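## Task

On the keyboard (C3 at the player's far left up to C5 at the far right), push A4 down most of the way and keep it there while playing F#3, then D#3, then E3, then G#3; only after that may A4 be released. A key counts as played once it is mostly down, with no signal confirming it. The attempt fails on any wrong key, any key sounding twice, two keys sounding at the same moment, or any key sounding after G#3. A result that stays in place only because the robot keeps holding it does not count.

## Robot and tools

ROBOT. Two arms, left_arm and right_arm, face each other across a table. Each ends in an identical five-finger right hand (not mirrored), so every hand number and axis means the same on both. Joint speeds and accelerations are limited and commands are smoothed (about 0.17 s lag), so a big move may not have finished when its result arrives.

FRAMES. Results report poses in one scene frame: origin on the table top halfway between the arm bases, z up, table at z = 0, left_arm's base on the +y side. The names left and right do not refer to image sides. Commands, however, are given in each hand point's own axes. The hand point sits 0.05 m in front of the palm, where index pad and thumb tip meet in a pinch. Its +z runs along the straightened fingers (they extend 0.06-0.07 m past it), +y points out of the palm, +x runs across the palm away from the thumb. A wrist bracket on the little-finger side protrudes 0.03 m beyond the point along +y and can strike keys.

THE ROW. Every motion command is one row of 28 numbers, each in [-1, 1], always covering both arms: first left_arm dx, dy, dz, rx, ry, rz, then left_gripper little, ring, middle, index, thumb_bend, thumb_turn, force_limit, speed; then the same 14 for right_arm/right_gripper. dx..rz are an offset, not a pose: the target is measured from the hand point's pose in the most recent result showing it (or, before any such result, and for later calls in the same reply, from where the robot is when the action begins), expressed in the hand point's axes. 1.0 equals 0.6 m of translation or 180 degrees; rx, ry, rz form a single rotation vector. All zeros therefore pulls the hand back to that reference pose rather than pausing. Finger values are targets: +1 straight/open, -1 fully curled; thumb_bend +1 straight, -1 bent; thumb_turn +1 beside the palm, -1 across in front of it. A pinch is roughly index -0.22, thumb_bend -0.75, thumb_turn -0.57. force_limit maps -1..+1 to about 0..10 N fingertip force (thumb motors up to 15 N) and only stops closing motion; speed maps -1..+1 to near-zero..full (full travel 0.6 s). There is no 'no change' value: to keep a hand as it is, resend its last eight numbers, or before any, its hand_measured six values plus hand_force_limit and hand_speed. Each step the commanded pose is clipped to within 100 mm and 16 degrees of the measured one.

TOOLS.
execute_actions: {"actions": [...], "pictures": bool}. An empty list just reports state (with images). One action {"rows": [[28 numbers], ...], "steps": n} runs up to 15 steps of 1/30 s, one row per step, the last row repeating; every row is an offset from the same reference, not from the previous row. At least 7 steps; the final 7 run after the result is taken, during your reply. A wait {"steps": n} (up to 300) counts from the previous result, including your reply time.
move: {"target": [28 numbers], "speed": m/s 0.002-0.5, default 0.25 (turning up to twice that in rad/s), "stop_force": N 9-40, optional}. Target offsets use the same reference rule. Both hand points travel straight lines that finish together in 0.5-10 s; they do not avoid obstacles or each other. With stop_force, an arm stops when its wrist sensor feels that much extra push against its travel, backs up 2 steps and holds; unreliable if the hand rotates during the move, and leave it out when lifting off something being pressed. The result adds a move: line (done, off_target, moving, held, contact, fault) and each hand's distance from target; limits=paced means clipping, limits=held means a check blocked steps.
wait: {"seconds": 0-10}, sends nothing new.
zoom_image: {"camera": one of cam_high, cam_low, cam_left_wrist, cam_right_wrist, "region": [x0, y0, x1, y1]} pixels, at most 504x504.
show_instructions: no arguments; shows the reference images.
finished_scene: {"scene": number of the current scene}; ends it irreversibly and reports success. Replying without any tool call ends everything.

RESULT LINES. Per arm: position (m), quaternion wxyz, velocities; Hand target (when nothing is pending); joint positions and torques; Wrist force and Wrist torque in the hand's axes (noisy, offsets up to ~4 N, saturate near 50 N, pressing gives force pointing back into the arm); hand_measured, hand_stopped_by (moving, target, force, stalled, fault), hand_load_n (positive pushes a finger open). 'pose unreachable' and HELD mean part of a command was altered or withheld. MOTOR HOT appears from 70 °C; at 85 °C the arm brakes until cool.

CAUTIONS. The arms are stiff: driving even slightly past a firm surface can trigger a fault stop (joint torque over its limit, wrist joints 25.4 N m, others 136 N m, or any outside force reaching 150 N), freezing the arm for 10 s. Press keys slowly and only just past contact, ideally with stop_force at low speed. Never let the arms collide or push on each other. Avoid striking a second key by accident with fingers, thumb or bracket, and never knock anything off the table. Keep the holding key down while playing the others, and make each melody key go down once and come back up before the next.

Each tool is called after "Emit:" as a command line: name --argument value for each argument, lists and objects as JSON in quotes; but a table of rows of numbers goes row by row, as --pt "numbers of a row", without its own name.

Reference images:

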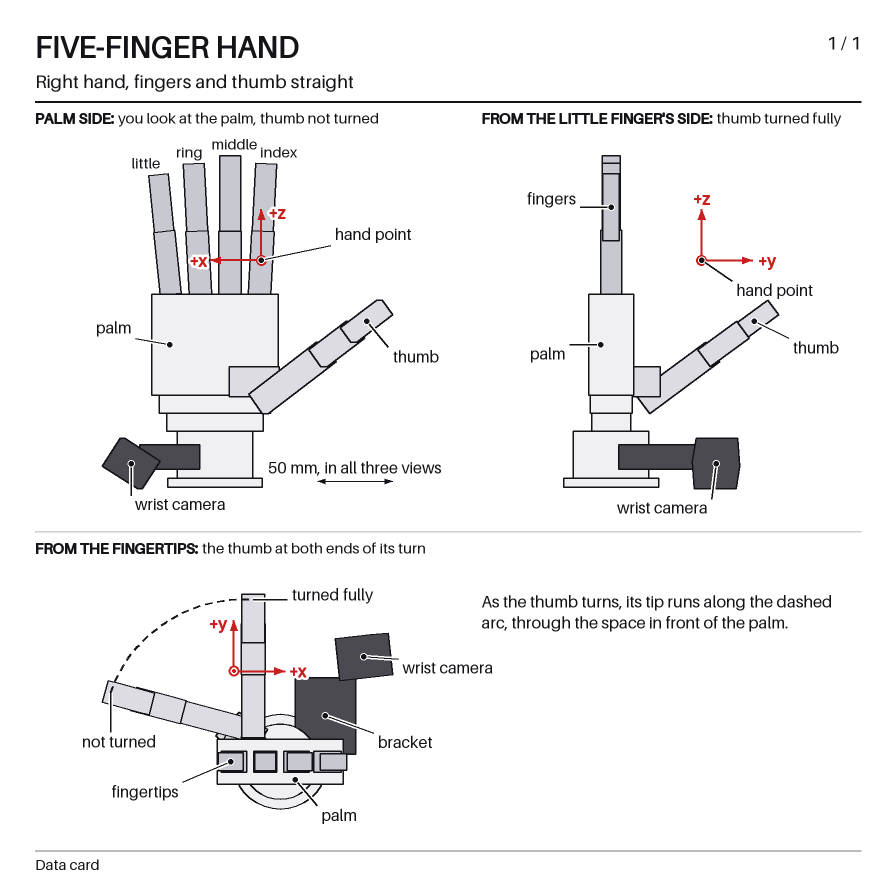

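## Session

Emit:
execute_actions --actions '[]'

Scene clock: 0.00 s of 6000.00 s.
left_arm: end_effector_position=(+0.3281, +0.4583, +0.4781) hand_measured=(+1.000, +1.000, +1.000, +1.000, +1.000, +1.000) hand_load_n=(+0.0, +0.0, +0.0, +0.0, +0.0, +0.0) hand_stopped_by=(target, target, target, target, target, target) hand_force_limit=0.00 hand_speed=-0.80 end_effector_quat_wxyz=(-0.009, +0.377, +0.926, +0.006) end_effector_velocity=(-0.000, -0.000, +0.000) end_effector_angular_velocity=(+0.001, +0.000, -0.000) | right_arm: end_effector_position=(+0.0839, -0.2493, +0.4685) hand_measured=(+1.000, +1.000, +1.000, +1.000, +1.000, +1.000) hand_load_n=(+0.0, +0.0, +0.0, +0.0, +0.0, +0.0) hand_stopped_by=(target, target, target, target, target, target) hand_force_limit=0.00 hand_speed=-0.80 end_effector_quat_wxyz=(-0.015, -0.370, +0.929, +0.001) end_effector_velocity=(-0.000, -0.000, -0.000) end_effector_angular_velocity=(-0.001, +0.001, +0.001)
Joint positions: left_arm=[ 0.56  -1.708  1.335  1.966  1.573 -1.856] | right_arm=[-1.167 -1.718  1.373  1.946  1.567 -1.872]
Joint velocities: left_arm=[-0.001  0.001 -0.001  0.001  0.    -0.   ] | right_arm=[ 0.     0.     0.     0.001  0.001 -0.   ]
Joint torques (N m, as the arm reports them, + toward a larger angle): no reading
Wrist force (N, on the end effector, along its own x y z axes, offset not removed): no reading
Wrist torque (N m, same axes, about the end effector's origin, offset not removed): no reading
Hand target (left_arm): +0.328, +0.458, +0.478; -0.009, +0.377, +0.926, +0.006
Hand target (right_arm): +0.084, -0.249, +0.468; -0.015, -0.370, +0.929, +0.001

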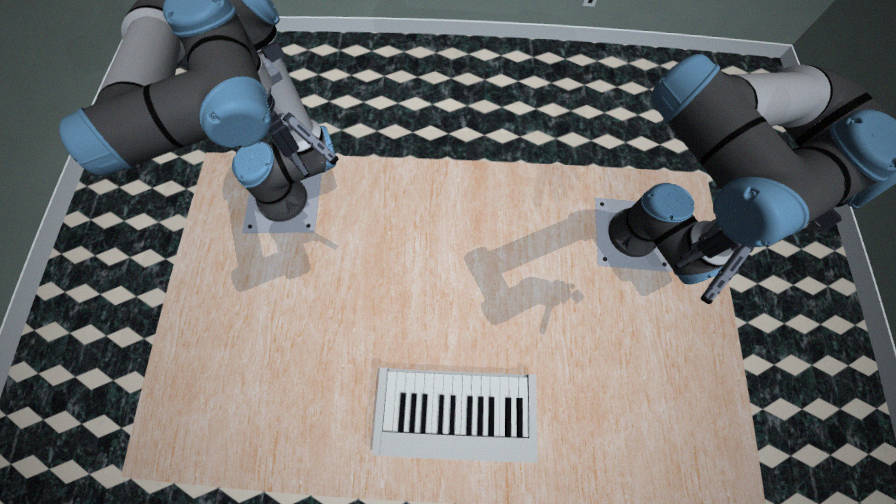

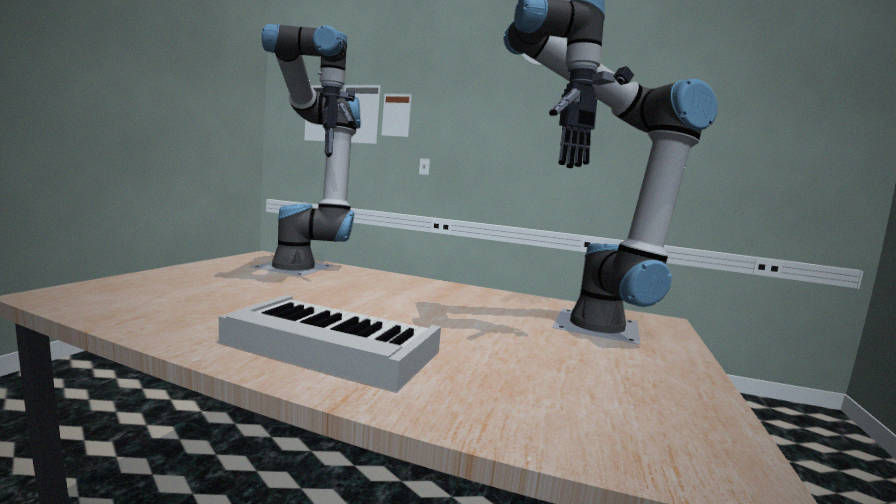

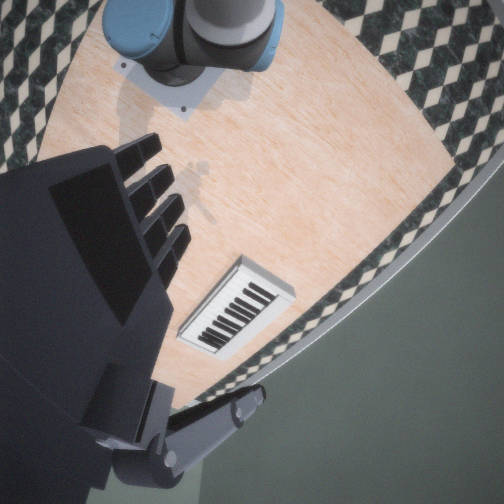

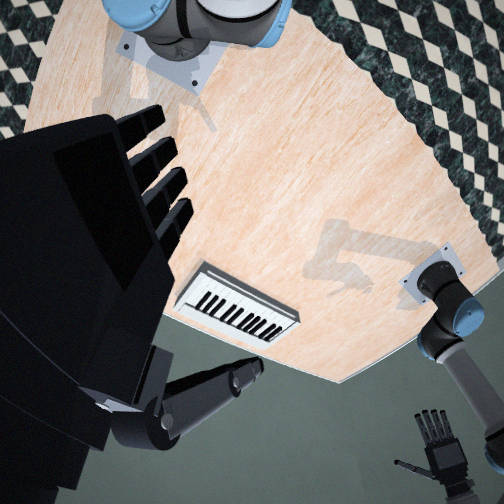

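Emit:
zoom_image --camera "cam_high" --region '[350, 350, 560, 480]'

Emit:
zoom_image --camera "cam_low" --region '[200, 270, 460, 400]'

Region (350, 350, 560, 480) of cam_high's 896x504 image, scaled by 2.400, with more detail than that image has; it fills the top 312 rows of this view, and the rest is white.

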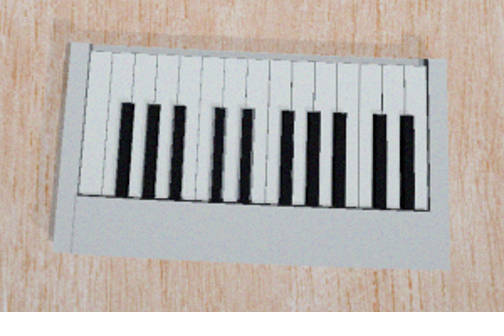

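Region (200, 270, 460, 400) of cam_low's 896x504 image, scaled by 1.938, with more detail than that image has.

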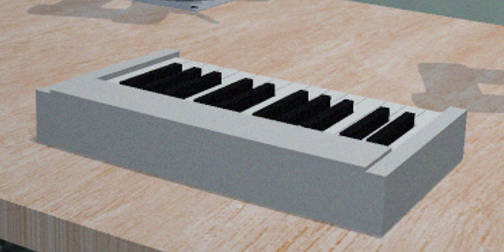

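Emit:
move --target '[-0.492,-0.213,0.33,0,0,-0.246,-1,-1,-1,1,-1,1,0,0.5,-0.518,-0.194,0.314,0,0,-0.259,-1,-1,-1,1,-1,1,0,0.5]' --speed 0.3

Scene clock: 4.27 s of 6000.00 s.
left_arm: end_effector_position=(+0.4481, +0.1647, +0.2733) hand_measured=(-1.000, -1.000, -1.000, +1.000, -1.000, +1.000) hand_load_n=(+0.0, +0.0, +0.0, +0.0, +0.0, +0.0) hand_stopped_by=(target, target, target, target, target, target) hand_force_limit=0.00 hand_speed=0.50 end_effector_quat_wxyz=(+0.006, -0.001, -1.000, -0.009) end_effector_velocity=(+0.001, -0.002, -0.001) end_effector_angular_velocity=(+0.004, +0.003, +0.005) | right_arm: end_effector_position=(+0.3836, -0.1217, +0.2704) hand_measured=(-1.000, -1.000, -1.000, +1.000, -1.000, +1.000) hand_load_n=(+0.0, +0.0, +0.0, +0.0, +0.0, +0.0) hand_stopped_by=(target, target, target, target, target, target) hand_force_limit=0.00 hand_speed=0.50 end_effector_quat_wxyz=(-0.013, -0.707, +0.707, +0.007) end_effector_velocity=(+0.003, +0.001, -0.000) end_effector_angular_velocity=(-0.002, +0.002, +0.006)
Joint positions: left_arm=[ 0.508 -0.868  0.782  1.678  1.573 -2.679] | right_arm=[-1.177 -0.81   0.694  1.717  1.567 -2.694]
Joint velocities: left_arm=[ 0.001  0.012 -0.016  0.009  0.001 -0.004] | right_arm=[ 0.001  0.015 -0.024  0.012  0.001 -0.005]
Joint torques (N m, as the arm reports them, + toward a larger angle): left_arm=[  9.21 -33.26 -29.46   4.18   2.77  -2.61] | right_arm=[ 11.5  -38.41 -26.07   4.83   1.33  -3.25]
Wrist force (N, on the end effector, along its own x y z axes, offset not removed): left_arm=[-1.1 -0.7 -2.2] | right_arm=[-0.5 -0.2 -1.1]
Wrist torque (N m, same axes, about the end effector's origin, offset not removed): left_arm=[0.06 0.14 -0.14] | right_arm=[0.09 0.13 -0.22]
Hand target (left_arm): +0.448, +0.165, +0.273; -0.006, +0.000, +1.000, +0.009
Hand target (right_arm): +0.384, -0.122, +0.270; +0.013, +0.708, -0.706, -0.007
Off the commanded pose (left_arm): 0.001 m, 0 deg.
Off the commanded pose (right_arm): 0.001 m, 0 deg.
Kept back: nothing.
move: done

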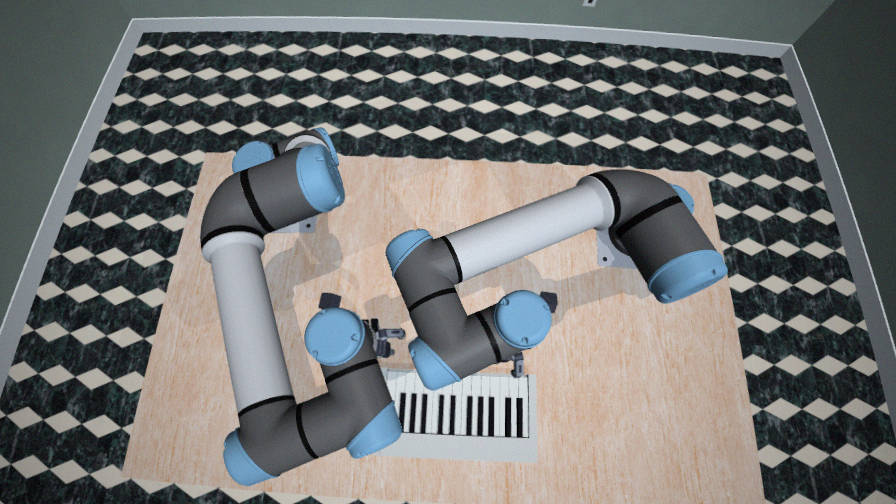

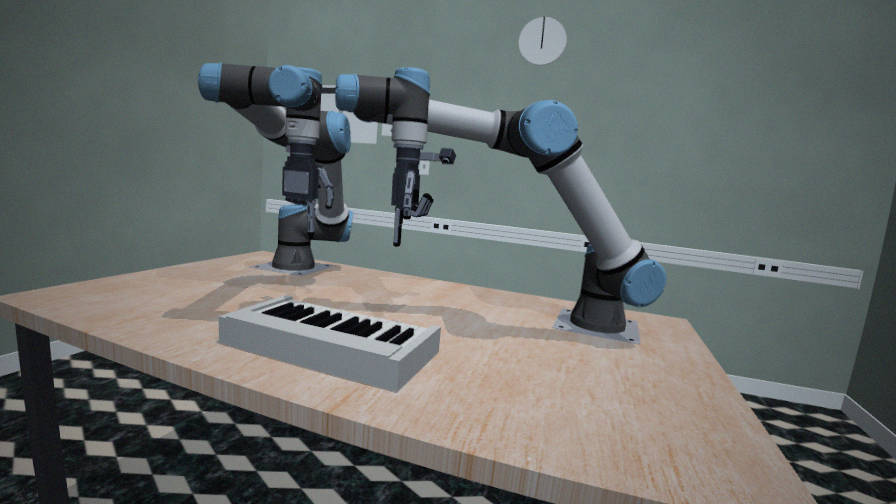

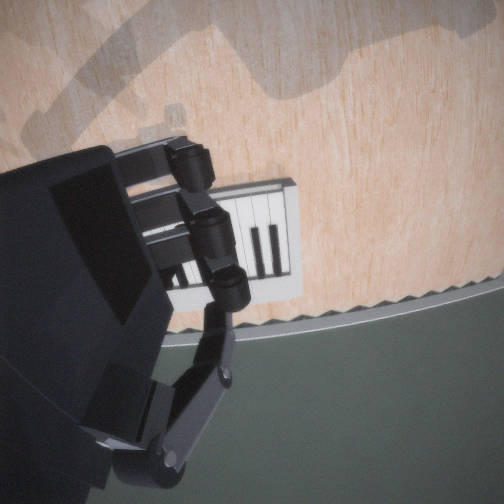

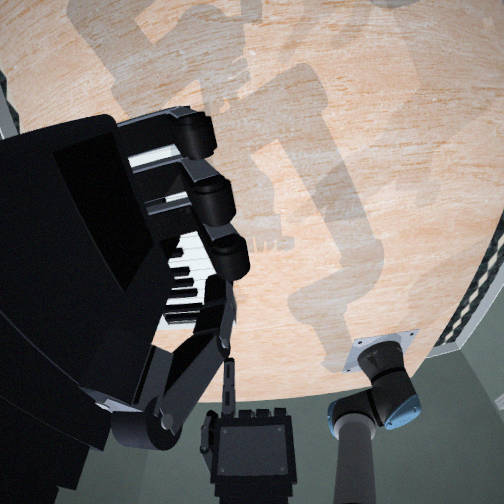

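Emit:
move --target '[0.013,0.045,0.177,0.0654,0.0654,-0.4968,1,-1,-1,-1,-1,1,0,0.5,-0.113,-0.027,0.117,0,-0.139,0,1,-1,-1,-1,-1,1,0,0.5]' --speed 0.4

Scene clock: 9.80 s of 6000.00 s.
left_arm: end_effector_position=(+0.4393, +0.1937, +0.1680) hand_measured=(+1.000, -1.000, -1.000, -1.000, -1.000, +1.000) hand_load_n=(+0.0, +0.0, +0.0, +0.0, +0.0, +0.0) hand_stopped_by=(target, target, target, target, target, target) hand_force_limit=0.00 hand_speed=0.50 end_effector_quat_wxyz=(+0.090, +0.701, -0.703, +0.082) end_effector_velocity=(+0.000, +0.000, -0.001) end_effector_angular_velocity=(-0.003, -0.002, +0.015) | right_arm: end_effector_position=(+0.3975, -0.0546, +0.1992) hand_measured=(+1.000, -1.000, -1.000, -1.000, -1.000, +1.000) hand_load_n=(+0.0, +0.0, +0.0, +0.0, +0.0, +0.0) hand_stopped_by=(target, target, target, target, target, target) hand_force_limit=0.00 hand_speed=0.50 end_effector_quat_wxyz=(+0.140, -0.689, +0.693, +0.160) end_effector_velocity=(+0.000, +0.000, -0.001) end_effector_angular_velocity=(+0.002, +0.000, -0.001)
Joint positions: left_arm=[ 0.757 -0.934  1.111  1.215  1.738 -4.016] | right_arm=[-1.243 -0.846  0.985  1.29   1.166 -2.725]
Joint velocities: left_arm=[ 0.001 -0.005  0.009 -0.01  -0.002 -0.014] | right_arm=[-0.     0.     0.003 -0.004 -0.002  0.001]
Joint torques (N m, as the arm reports them, + toward a larger angle): left_arm=[  9.56 -52.71  -8.09  -0.33  -1.97  -2.53] | right_arm=[-12.24 -36.73 -10.56   0.09  -2.11   2.59]
Wrist force (N, on the end effector, along its own x y z axes, offset not removed): left_arm=[0.2 0.1 -2.7] | right_arm=[-0.9 -0.3 -0.9]
Wrist torque (N m, same axes, about the end effector's origin, offset not removed): left_arm=[0.18 -0.07 -0.16] | right_arm=[0.05 0.19 -0.33]
Hand target (left_arm): +0.439, +0.194, +0.168; +0.090, +0.702, -0.702, +0.082
Hand target (right_arm): +0.398, -0.054, +0.199; -0.140, +0.689, -0.693, -0.160
Off the commanded pose (left_arm): 0.000 m, 0 deg.
Off the commanded pose (right_arm): 0.000 m, 0 deg.
Kept back: nothing.
move: done

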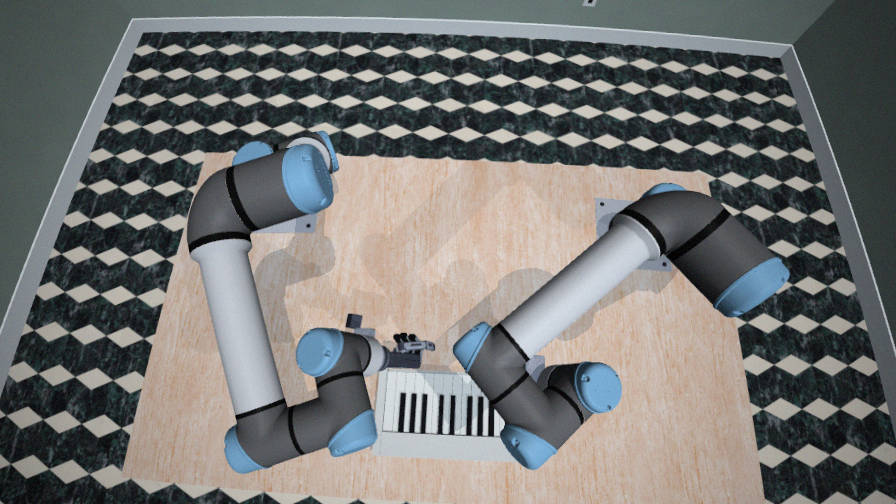

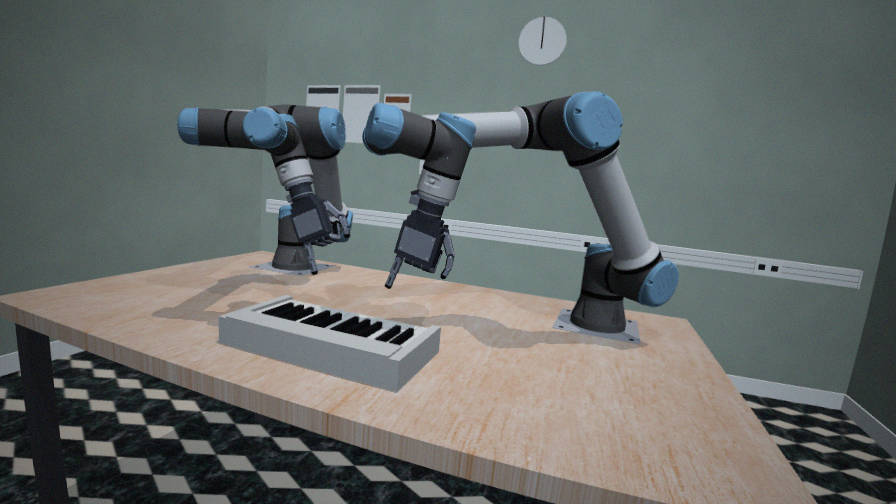

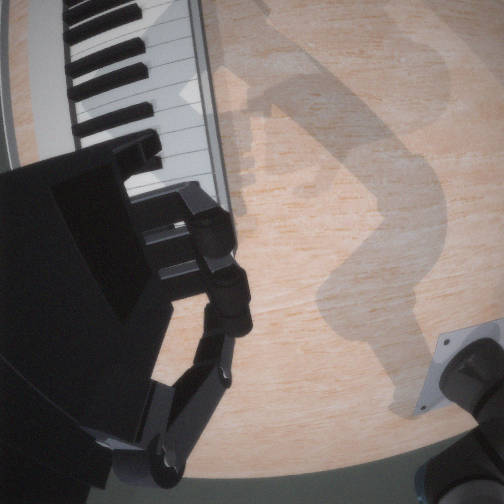

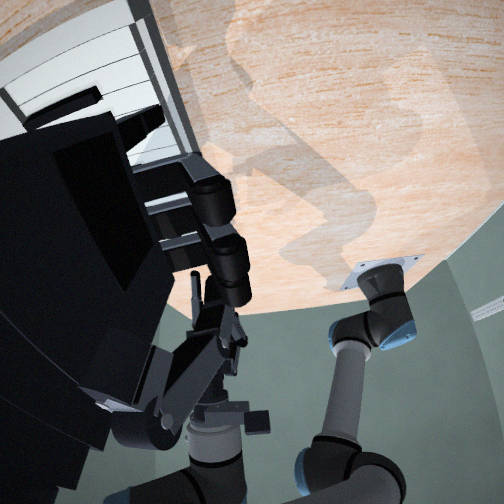

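Emit:
move --target '[-0.010,-0.0505,0.040,0,0,0,1,-1,-1,-1,1,0,0,0.5,0.0166,-0.0595,0.0364,0,0,0,1,-1,-1,-1,-1,1,0,0.5]' --speed 0.1

Emit:
zoom_image --camera "cam_low" --region '[220, 220, 480, 380]'

Emit:
zoom_image --camera "cam_right_wrist" --region '[0, 0, 250, 200]'

Emit:
zoom_image --camera "cam_left_wrist" --region '[30, 30, 280, 230]'

Scene clock: 12.20 s of 6000.00 s.
left_arm: end_effector_position=(+0.4694, +0.1936, +0.1429) hand_measured=(+1.000, -1.000, -1.000, -1.000, +1.000, +0.000) hand_load_n=(+0.0, +0.0, +0.0, +0.0, +0.0, +0.0) hand_stopped_by=(target, target, target, target, target, target) hand_force_limit=0.00 hand_speed=0.50 end_effector_quat_wxyz=(+0.090, +0.701, -0.703, +0.082) end_effector_velocity=(-0.000, -0.000, +0.001) end_effector_angular_velocity=(-0.001, -0.001, -0.001) | right_arm: end_effector_position=(+0.4325, -0.0545, +0.1742) hand_measured=(+1.000, -1.000, -1.000, -1.000, -1.000, +1.000) hand_load_n=(+0.0, +0.0, +0.0, +0.0, +0.0, +0.0) hand_stopped_by=(target, target, target, target, target, target) hand_force_limit=0.00 hand_speed=0.50 end_effector_quat_wxyz=(+0.140, -0.689, +0.693, +0.160) end_effector_velocity=(+0.000, +0.001, -0.000) end_effector_angular_velocity=(+0.001, -0.001, -0.000)
Joint positions: left_arm=[ 0.797 -0.854  1.043  1.21   1.745 -3.976] | right_arm=[-1.265 -0.749  0.881  1.307  1.163 -2.749]
Joint velocities: left_arm=[-0.001 -0.001 -0.    -0.     0.     0.   ] | right_arm=[ 0.001  0.    -0.    -0.002 -0.     0.001]
Joint torques (N m, as the arm reports them, + toward a larger angle): left_arm=[ 10.13 -33.44 -29.29   4.12   3.17   2.58] | right_arm=[-11.82 -40.09 -26.48   4.35  -1.65  -3.21]
Wrist force (N, on the end effector, along its own x y z axes, offset not removed): left_arm=[0.4 -1.0 -1.8] | right_arm=[-0.5 0.6 -2.2]
Wrist torque (N m, same axes, about the end effector's origin, offset not removed): left_arm=[-0.10 0.06 -0.11] | right_arm=[0.24 0.09 -0.24]
Hand target (left_arm): +0.469, +0.194, +0.143; +0.090, +0.701, -0.703, +0.082
Hand target (right_arm): +0.433, -0.055, +0.174; -0.140, +0.689, -0.693, -0.160
Off the commanded pose (left_arm): 0.000 m, 0 deg.
Off the commanded pose (right_arm): 0.000 m, 0 deg.
Kept back: nothing.
move: done

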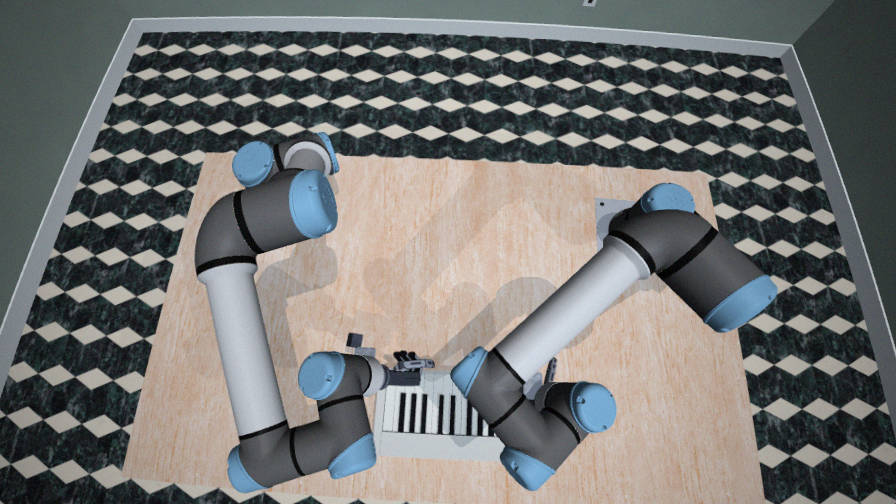

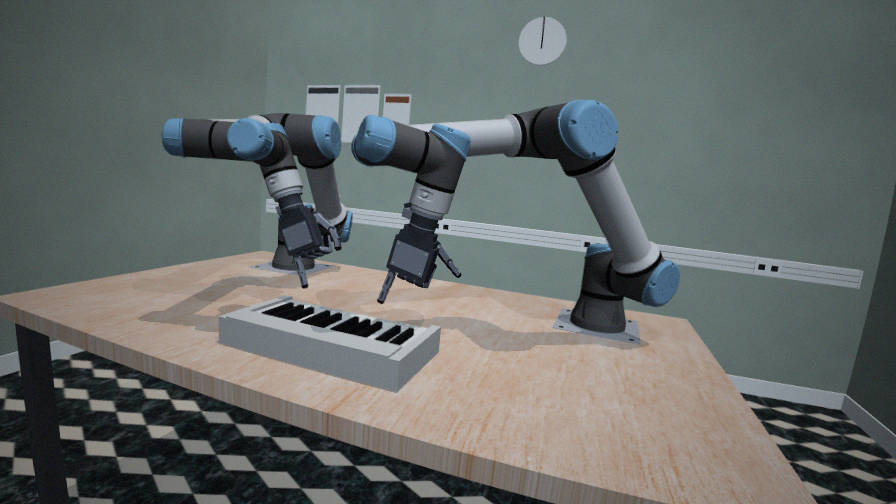

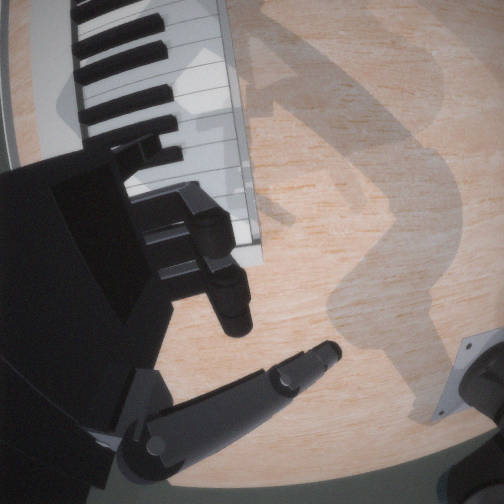

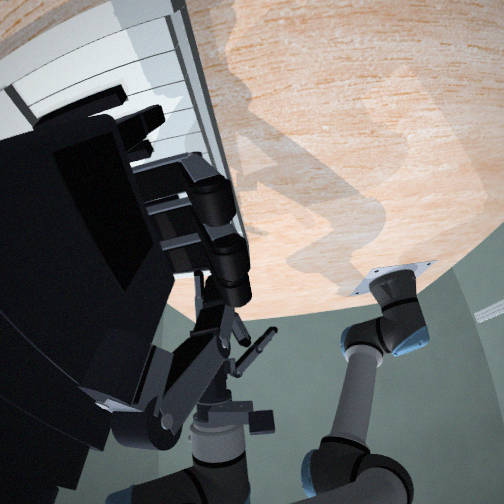

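Region (220, 220, 480, 380) of cam_low's 896x504 image, scaled by 1.938, with more detail than that image has; it fills the top 310 rows of this view, and the rest is white.

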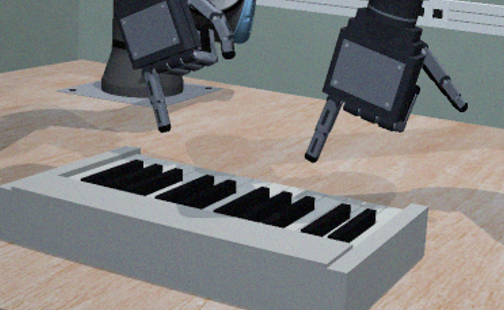

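Region (0, 0, 250, 200) of cam_right_wrist's 504x504 image, scaled by 2.016, with more detail than that image has; it fills the top 403 rows of this view, and the rest is white.

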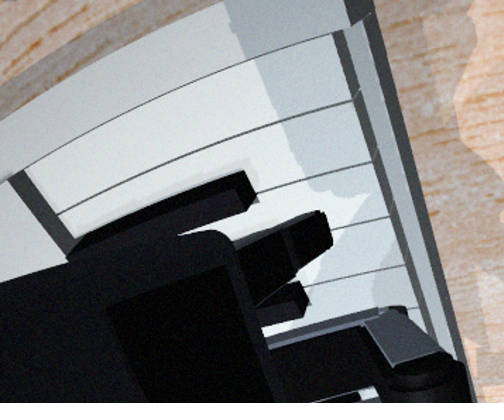

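Region (30, 30, 280, 230) of cam_left_wrist's 504x504 image, scaled by 2.016, with more detail than that image has; it fills the top 403 rows of this view, and the rest is white.

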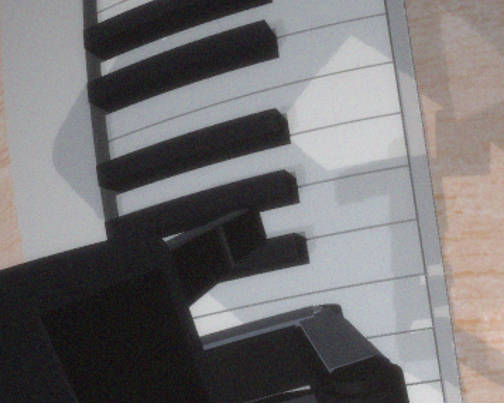

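Emit:
move --target '[-0.0218,-0.0255,0.0458,0,0,0,1,-1,-1,-1,1,0,0,0.5,0.0039,-0.0098,0.053,0,0,0,1,-1,-1,-1,-1,1,0,0.5]' --speed 0.06

Emit:
zoom_image --camera "cam_low" --region '[250, 250, 450, 370]'

Emit:
zoom_image --camera "cam_right_wrist" --region '[0, 0, 250, 200]'

Emit:
zoom_image --camera "cam_left_wrist" --region '[30, 30, 280, 230]'

Scene clock: 14.10 s of 6000.00 s.
left_arm: end_effector_position=(+0.4842, +0.1997, +0.1130) hand_measured=(+1.000, -1.000, -1.000, -1.000, +1.000, +0.000) hand_load_n=(+0.0, +0.0, +0.0, +0.0, +0.0, +0.0) hand_stopped_by=(target, target, target, target, target, target) hand_force_limit=0.00 hand_speed=0.50 end_effector_quat_wxyz=(+0.090, +0.701, -0.703, +0.082) end_effector_velocity=(+0.001, -0.000, -0.002) end_effector_angular_velocity=(-0.001, -0.001, +0.001) | right_arm: end_effector_position=(+0.4375, -0.0435, +0.1443) hand_measured=(+1.000, -1.000, -1.000, -1.000, -1.000, +1.000) hand_load_n=(+0.0, +0.0, +0.0, +0.0, +0.0, +0.0) hand_stopped_by=(target, target, target, target, target, target) hand_force_limit=0.00 hand_speed=0.50 end_effector_quat_wxyz=(+0.140, -0.689, +0.693, +0.160) end_effector_velocity=(+0.001, +0.001, -0.002) end_effector_angular_velocity=(+0.001, +0.000, -0.002)
Joint positions: left_arm=[ 0.823 -0.812  1.048  1.168  1.75  -3.949] | right_arm=[-1.251 -0.704  0.875  1.262  1.165 -2.734]
Joint velocities: left_arm=[ 0.002  0.003 -0.001 -0.003  0.     0.001] | right_arm=[ 0.     0.003 -0.002 -0.003 -0.     0.003]
Joint torques (N m, as the arm reports them, + toward a larger angle): left_arm=[  9.28 -34.28 -28.84  -0.23   3.14   2.65] | right_arm=[ 11.17 -41.83 -26.93   0.08   0.72   2.62]
Wrist force (N, on the end effector, along its own x y z axes, offset not removed): left_arm=[0.2 -1.6 -3.1] | right_arm=[-0.1 -0.4 -2.2]
Wrist torque (N m, same axes, about the end effector's origin, offset not removed): left_arm=[0.04 0.07 -0.14] | right_arm=[0.11 0.18 -0.27]
Hand target (left_arm): +0.484, +0.200, +0.113; +0.090, +0.701, -0.703, +0.082
Hand target (right_arm): +0.438, -0.043, +0.144; -0.140, +0.689, -0.693, -0.160
Off the commanded pose (left_arm): 0.000 m, 0 deg.
Off the commanded pose (right_arm): 0.000 m, 0 deg.
Kept back: nothing.
move: done

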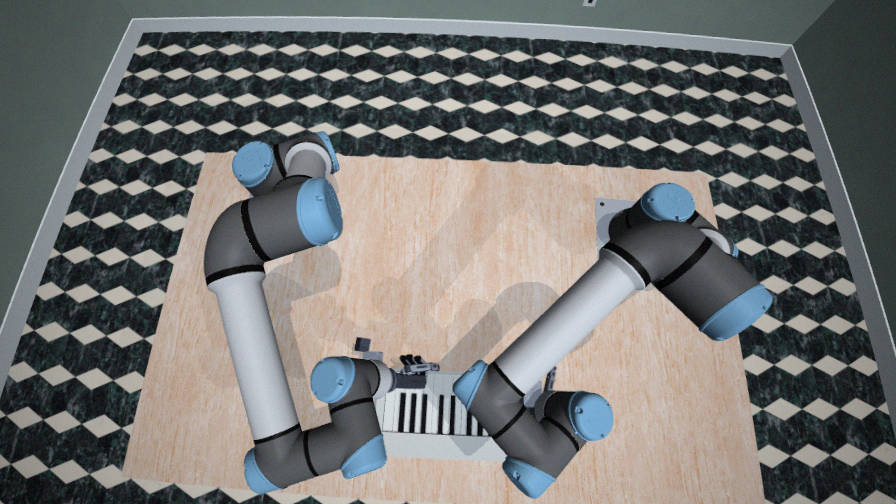

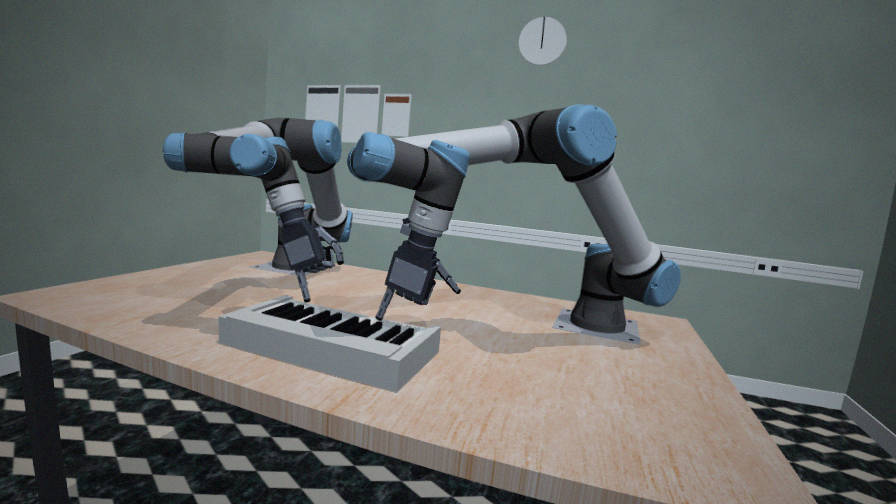

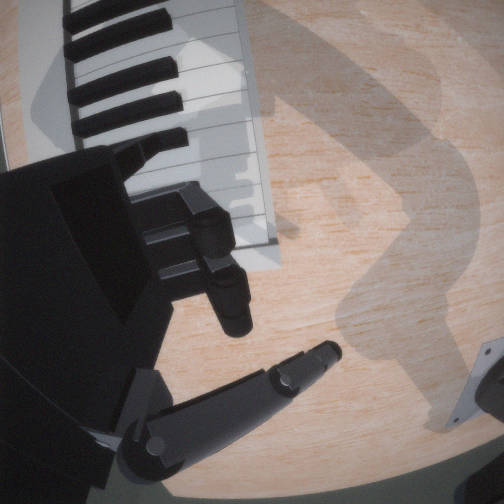

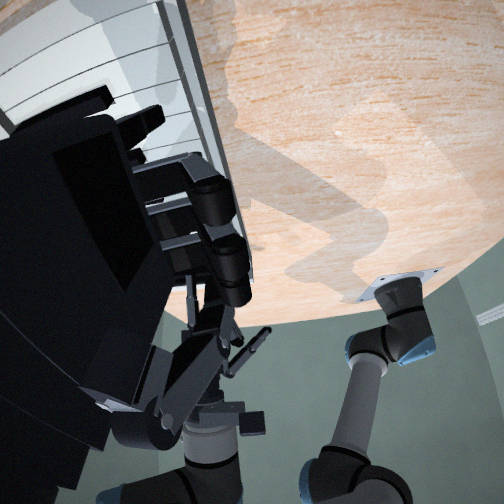

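Region (250, 250, 450, 370) of cam_low's 896x504 image, scaled by 2.520, with more detail than that image has; it fills the top 302 rows of this view, and the rest is white.

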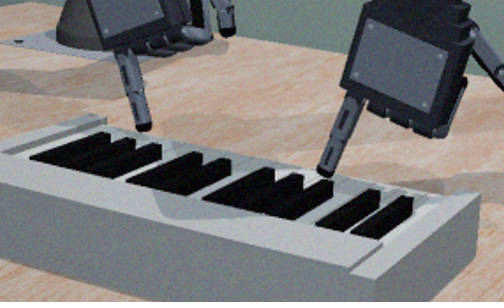

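Region (0, 0, 250, 200) of cam_right_wrist's 504x504 image, scaled by 2.016, with more detail than that image has; it fills the top 403 rows of this view, and the rest is white.

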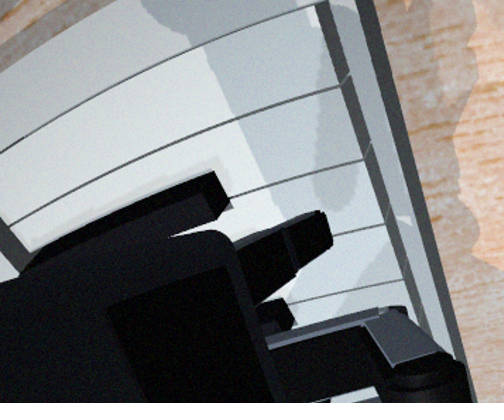

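Region (30, 30, 280, 230) of cam_left_wrist's 504x504 image, scaled by 2.016, with more detail than that image has; it fills the top 403 rows of this view, and the rest is white.

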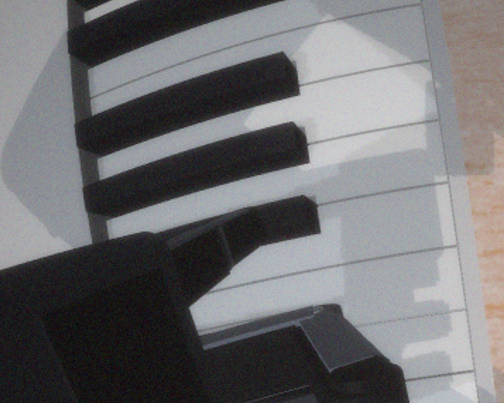

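Emit:
move --target '[0.0065,0,0.0016,0,0,0,1,-1,-1,-1,1,0,0,0.5,0.0085,-0.0004,0.0108,0,0,0,1,-1,-1,-1,-1,1,0,0.5]' --speed 0.03

Emit:
zoom_image --camera "cam_low" --region '[250, 250, 450, 370]'

Emit:
zoom_image --camera "cam_right_wrist" --region '[60, 30, 240, 180]'

Emit:
zoom_image --camera "cam_left_wrist" --region '[70, 60, 250, 210]'

Scene clock: 15.53 s of 6000.00 s.
left_arm: end_effector_position=(+0.4842, +0.1959, +0.1130) hand_measured=(+1.000, -1.000, -1.000, -1.000, +1.000, +0.000) hand_load_n=(+0.0, +0.0, +0.0, +0.0, +0.0, +0.0) hand_stopped_by=(target, target, target, target, target, target) hand_force_limit=0.00 hand_speed=0.50 end_effector_quat_wxyz=(+0.090, +0.701, -0.703, +0.082) end_effector_velocity=(-0.000, -0.002, -0.000) end_effector_angular_velocity=(+0.000, +0.000, -0.000) | right_arm: end_effector_position=(+0.4375, -0.0454, +0.1366) hand_measured=(+1.000, -1.000, -1.000, -1.000, -1.000, +1.000) hand_load_n=(+0.0, +0.0, +0.0, +0.0, +0.0, +0.0) hand_stopped_by=(target, target, target, target, target, target) hand_force_limit=0.00 hand_speed=0.50 end_effector_quat_wxyz=(+0.140, -0.689, +0.693, +0.160) end_effector_velocity=(-0.001, +0.000, -0.002) end_effector_angular_velocity=(+0.001, -0.000, +0.001)
Joint positions: left_arm=[ 0.819 -0.806  1.038  1.171  1.749 -3.954] | right_arm=[-1.254 -0.703  0.893  1.244  1.164 -2.737]
Joint velocities: left_arm=[-0.002  0.003 -0.004  0.001 -0.    -0.002] | right_arm=[-0.    -0.     0.006 -0.007 -0.001 -0.001]
Joint torques (N m, as the arm reports them, + toward a larger angle): left_arm=[-12.48 -34.39 -29.02   4.02  -2.01  -2.62] | right_arm=[-13.08 -41.05  -9.37   0.03  -2.13  -3.09]
Wrist force (N, on the end effector, along its own x y z axes, offset not removed): left_arm=[0.1 0.3 -3.4] | right_arm=[-1.6 0.5 -1.5]
Wrist torque (N m, same axes, about the end effector's origin, offset not removed): left_arm=[0.31 0.14 -0.08] | right_arm=[0.14 0.20 -0.33]
Hand target (left_arm): +0.484, +0.196, +0.113; +0.090, +0.701, -0.703, +0.082
Hand target (right_arm): +0.438, -0.045, +0.136; -0.140, +0.689, -0.693, -0.160
Off the commanded pose (left_arm): 0.000 m, 0 deg.
Off the commanded pose (right_arm): 0.000 m, 0 deg.
Kept back: nothing.
move: done

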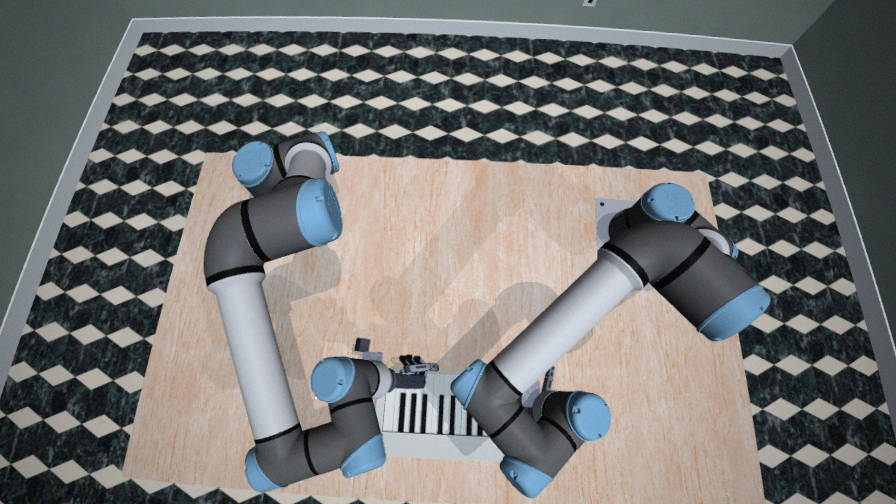

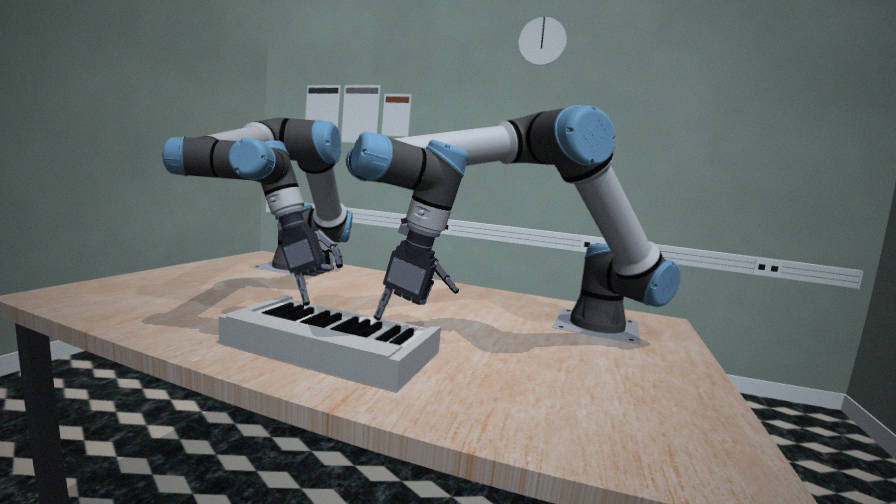

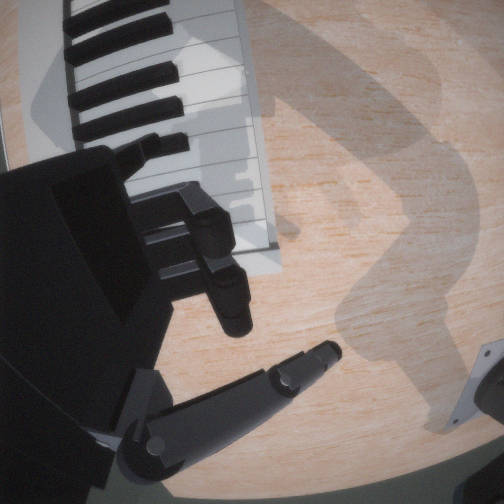

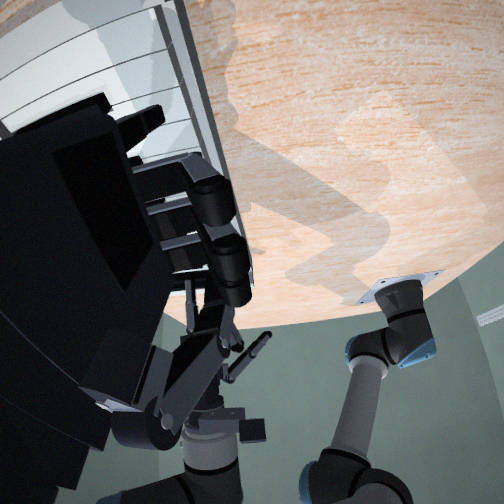

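Region (250, 250, 450, 370) of cam_low's 896x504 image, scaled by 2.520, with more detail than that image has; it fills the top 302 rows of this view, and the rest is white.

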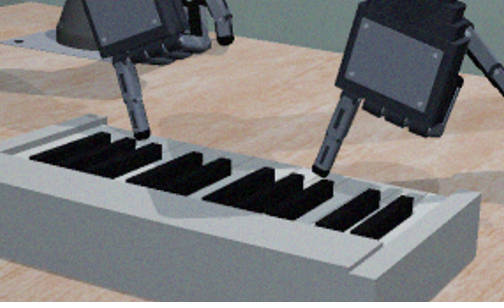

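Region (60, 30, 240, 180) of cam_right_wrist's 504x504 image, scaled by 2.800, with more detail than that image has.

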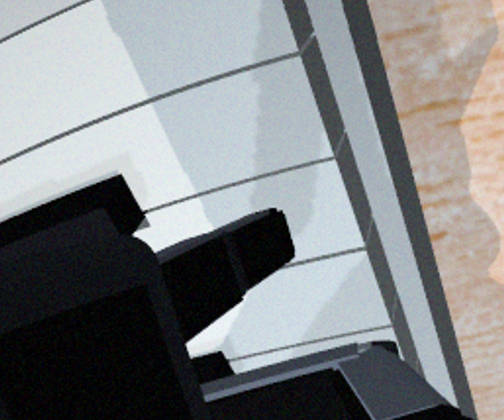

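Region (70, 60, 250, 210) of cam_left_wrist's 504x504 image, scaled by 2.800, with more detail than that image has.

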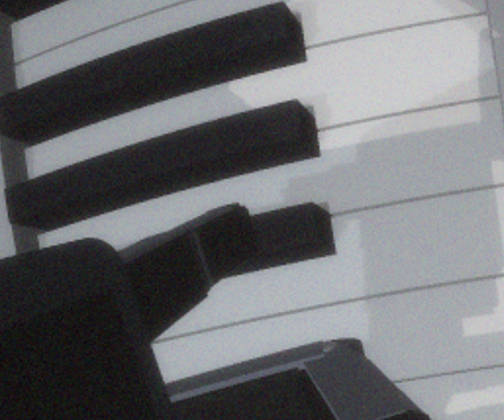

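Emit:
move --target '[0,0,0,0,0,0,1,-1,-1,-1,1,0,0,0.5,0.0138,-0.001,0.0303,0,0,0,1,-1,-1,-1,-1,1,0,0.5]' --speed 0.005 --stop_force 9

Emit:
zoom_image --camera "cam_right_wrist" --region '[60, 30, 240, 180]'

Scene clock: 18.27 s of 6000.00 s.
left_arm: end_effector_position=(+0.4842, +0.1958, +0.1130) hand_measured=(+1.000, -1.000, -1.000, -1.000, +1.000, +0.000) hand_load_n=(+0.0, +0.0, +0.0, +0.0, +0.0, +0.0) hand_stopped_by=(target, target, target, target, target, target) hand_force_limit=0.00 hand_speed=0.50 end_effector_quat_wxyz=(+0.090, +0.701, -0.703, +0.082) end_effector_velocity=(-0.000, +0.000, -0.001) end_effector_angular_velocity=(+0.002, +0.001, -0.001) | right_arm: end_effector_position=(+0.4375, -0.0455, +0.1267) hand_measured=(+1.000, -1.000, -1.000, -1.000, -1.000, +1.000) hand_load_n=(-1.0, +0.0, +0.0, +0.0, +0.0, +0.0) hand_stopped_by=(target, target, target, target, target, target) hand_force_limit=0.00 hand_speed=0.50 end_effector_quat_wxyz=(+0.140, -0.689, +0.693, +0.160) end_effector_velocity=(-0.001, +0.000, +0.001) end_effector_angular_velocity=(-0.001, +0.002, +0.003)
Joint positions: left_arm=[ 0.818 -0.806  1.038  1.171  1.749 -3.954] | right_arm=[-1.254 -0.697  0.908  1.223  1.164 -2.737]
Joint velocities: left_arm=[-0.     0.002  0.001  0.     0.     0.001] | right_arm=[ 0.001  0.    -0.003  0.006 -0.    -0.002]
Joint torques (N m, as the arm reports them, + toward a larger angle): left_arm=[ 10.31 -56.94  -7.71  -0.38  -0.26   2.75] | right_arm=[  2.02 -46.66 -23.01   3.47  -0.74  -0.21]
Wrist force (N, on the end effector, along its own x y z axes, offset not removed): left_arm=[-0.7 0.9 -2.3] | right_arm=[-5.3 0.4 -11.2]
Wrist torque (N m, same axes, about the end effector's origin, offset not removed): left_arm=[0.34 0.14 -0.24] | right_arm=[0.46 0.73 -0.43]
Hand target (left_arm): +0.484, +0.196, +0.113; +0.090, +0.701, -0.703, +0.082
Hand target (right_arm): +0.438, -0.045, +0.127; -0.140, +0.689, -0.693, -0.160
Off the commanded pose (left_arm): 0.000 m, 0 deg.
Off the commanded pose (right_arm): 0.010 m, 0 deg.
Kept back: nothing.
move: contact (right_arm)

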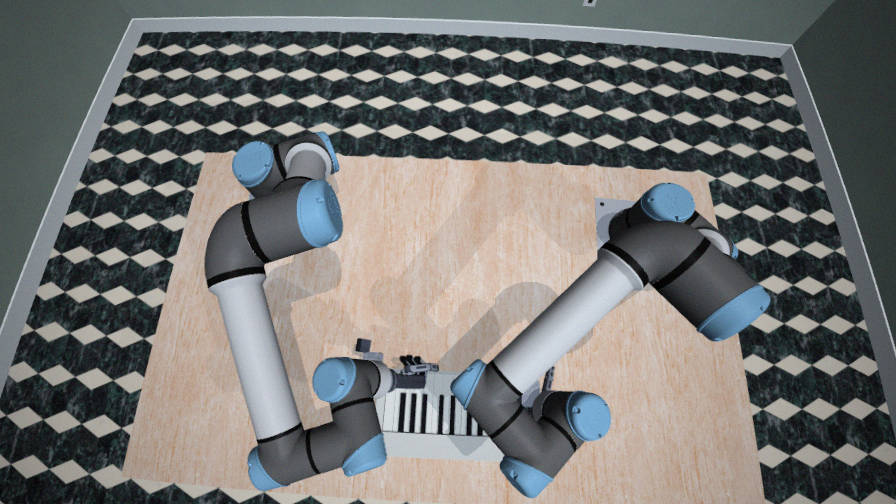

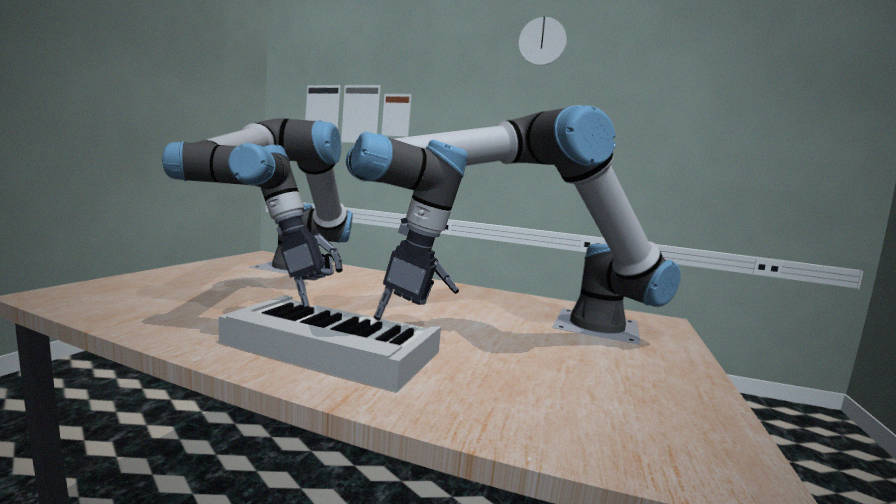

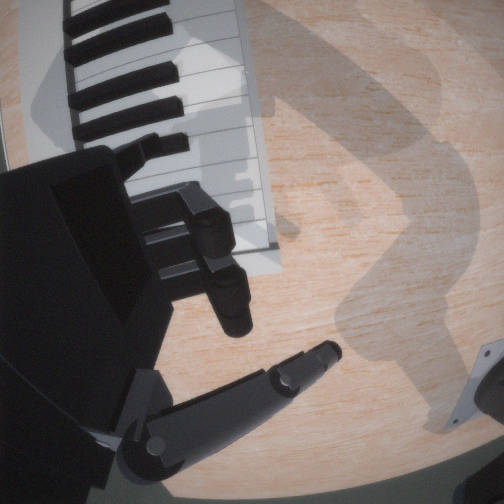

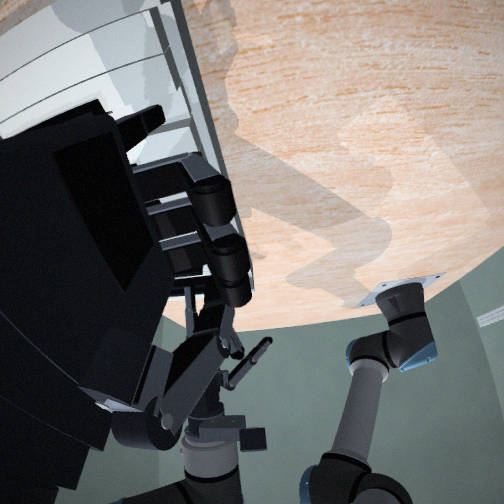

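Region (60, 30, 240, 180) of cam_right_wrist's 504x504 image, scaled by 2.800, with more detail than that image has.

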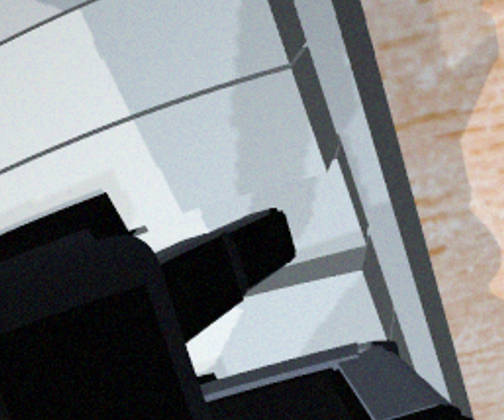

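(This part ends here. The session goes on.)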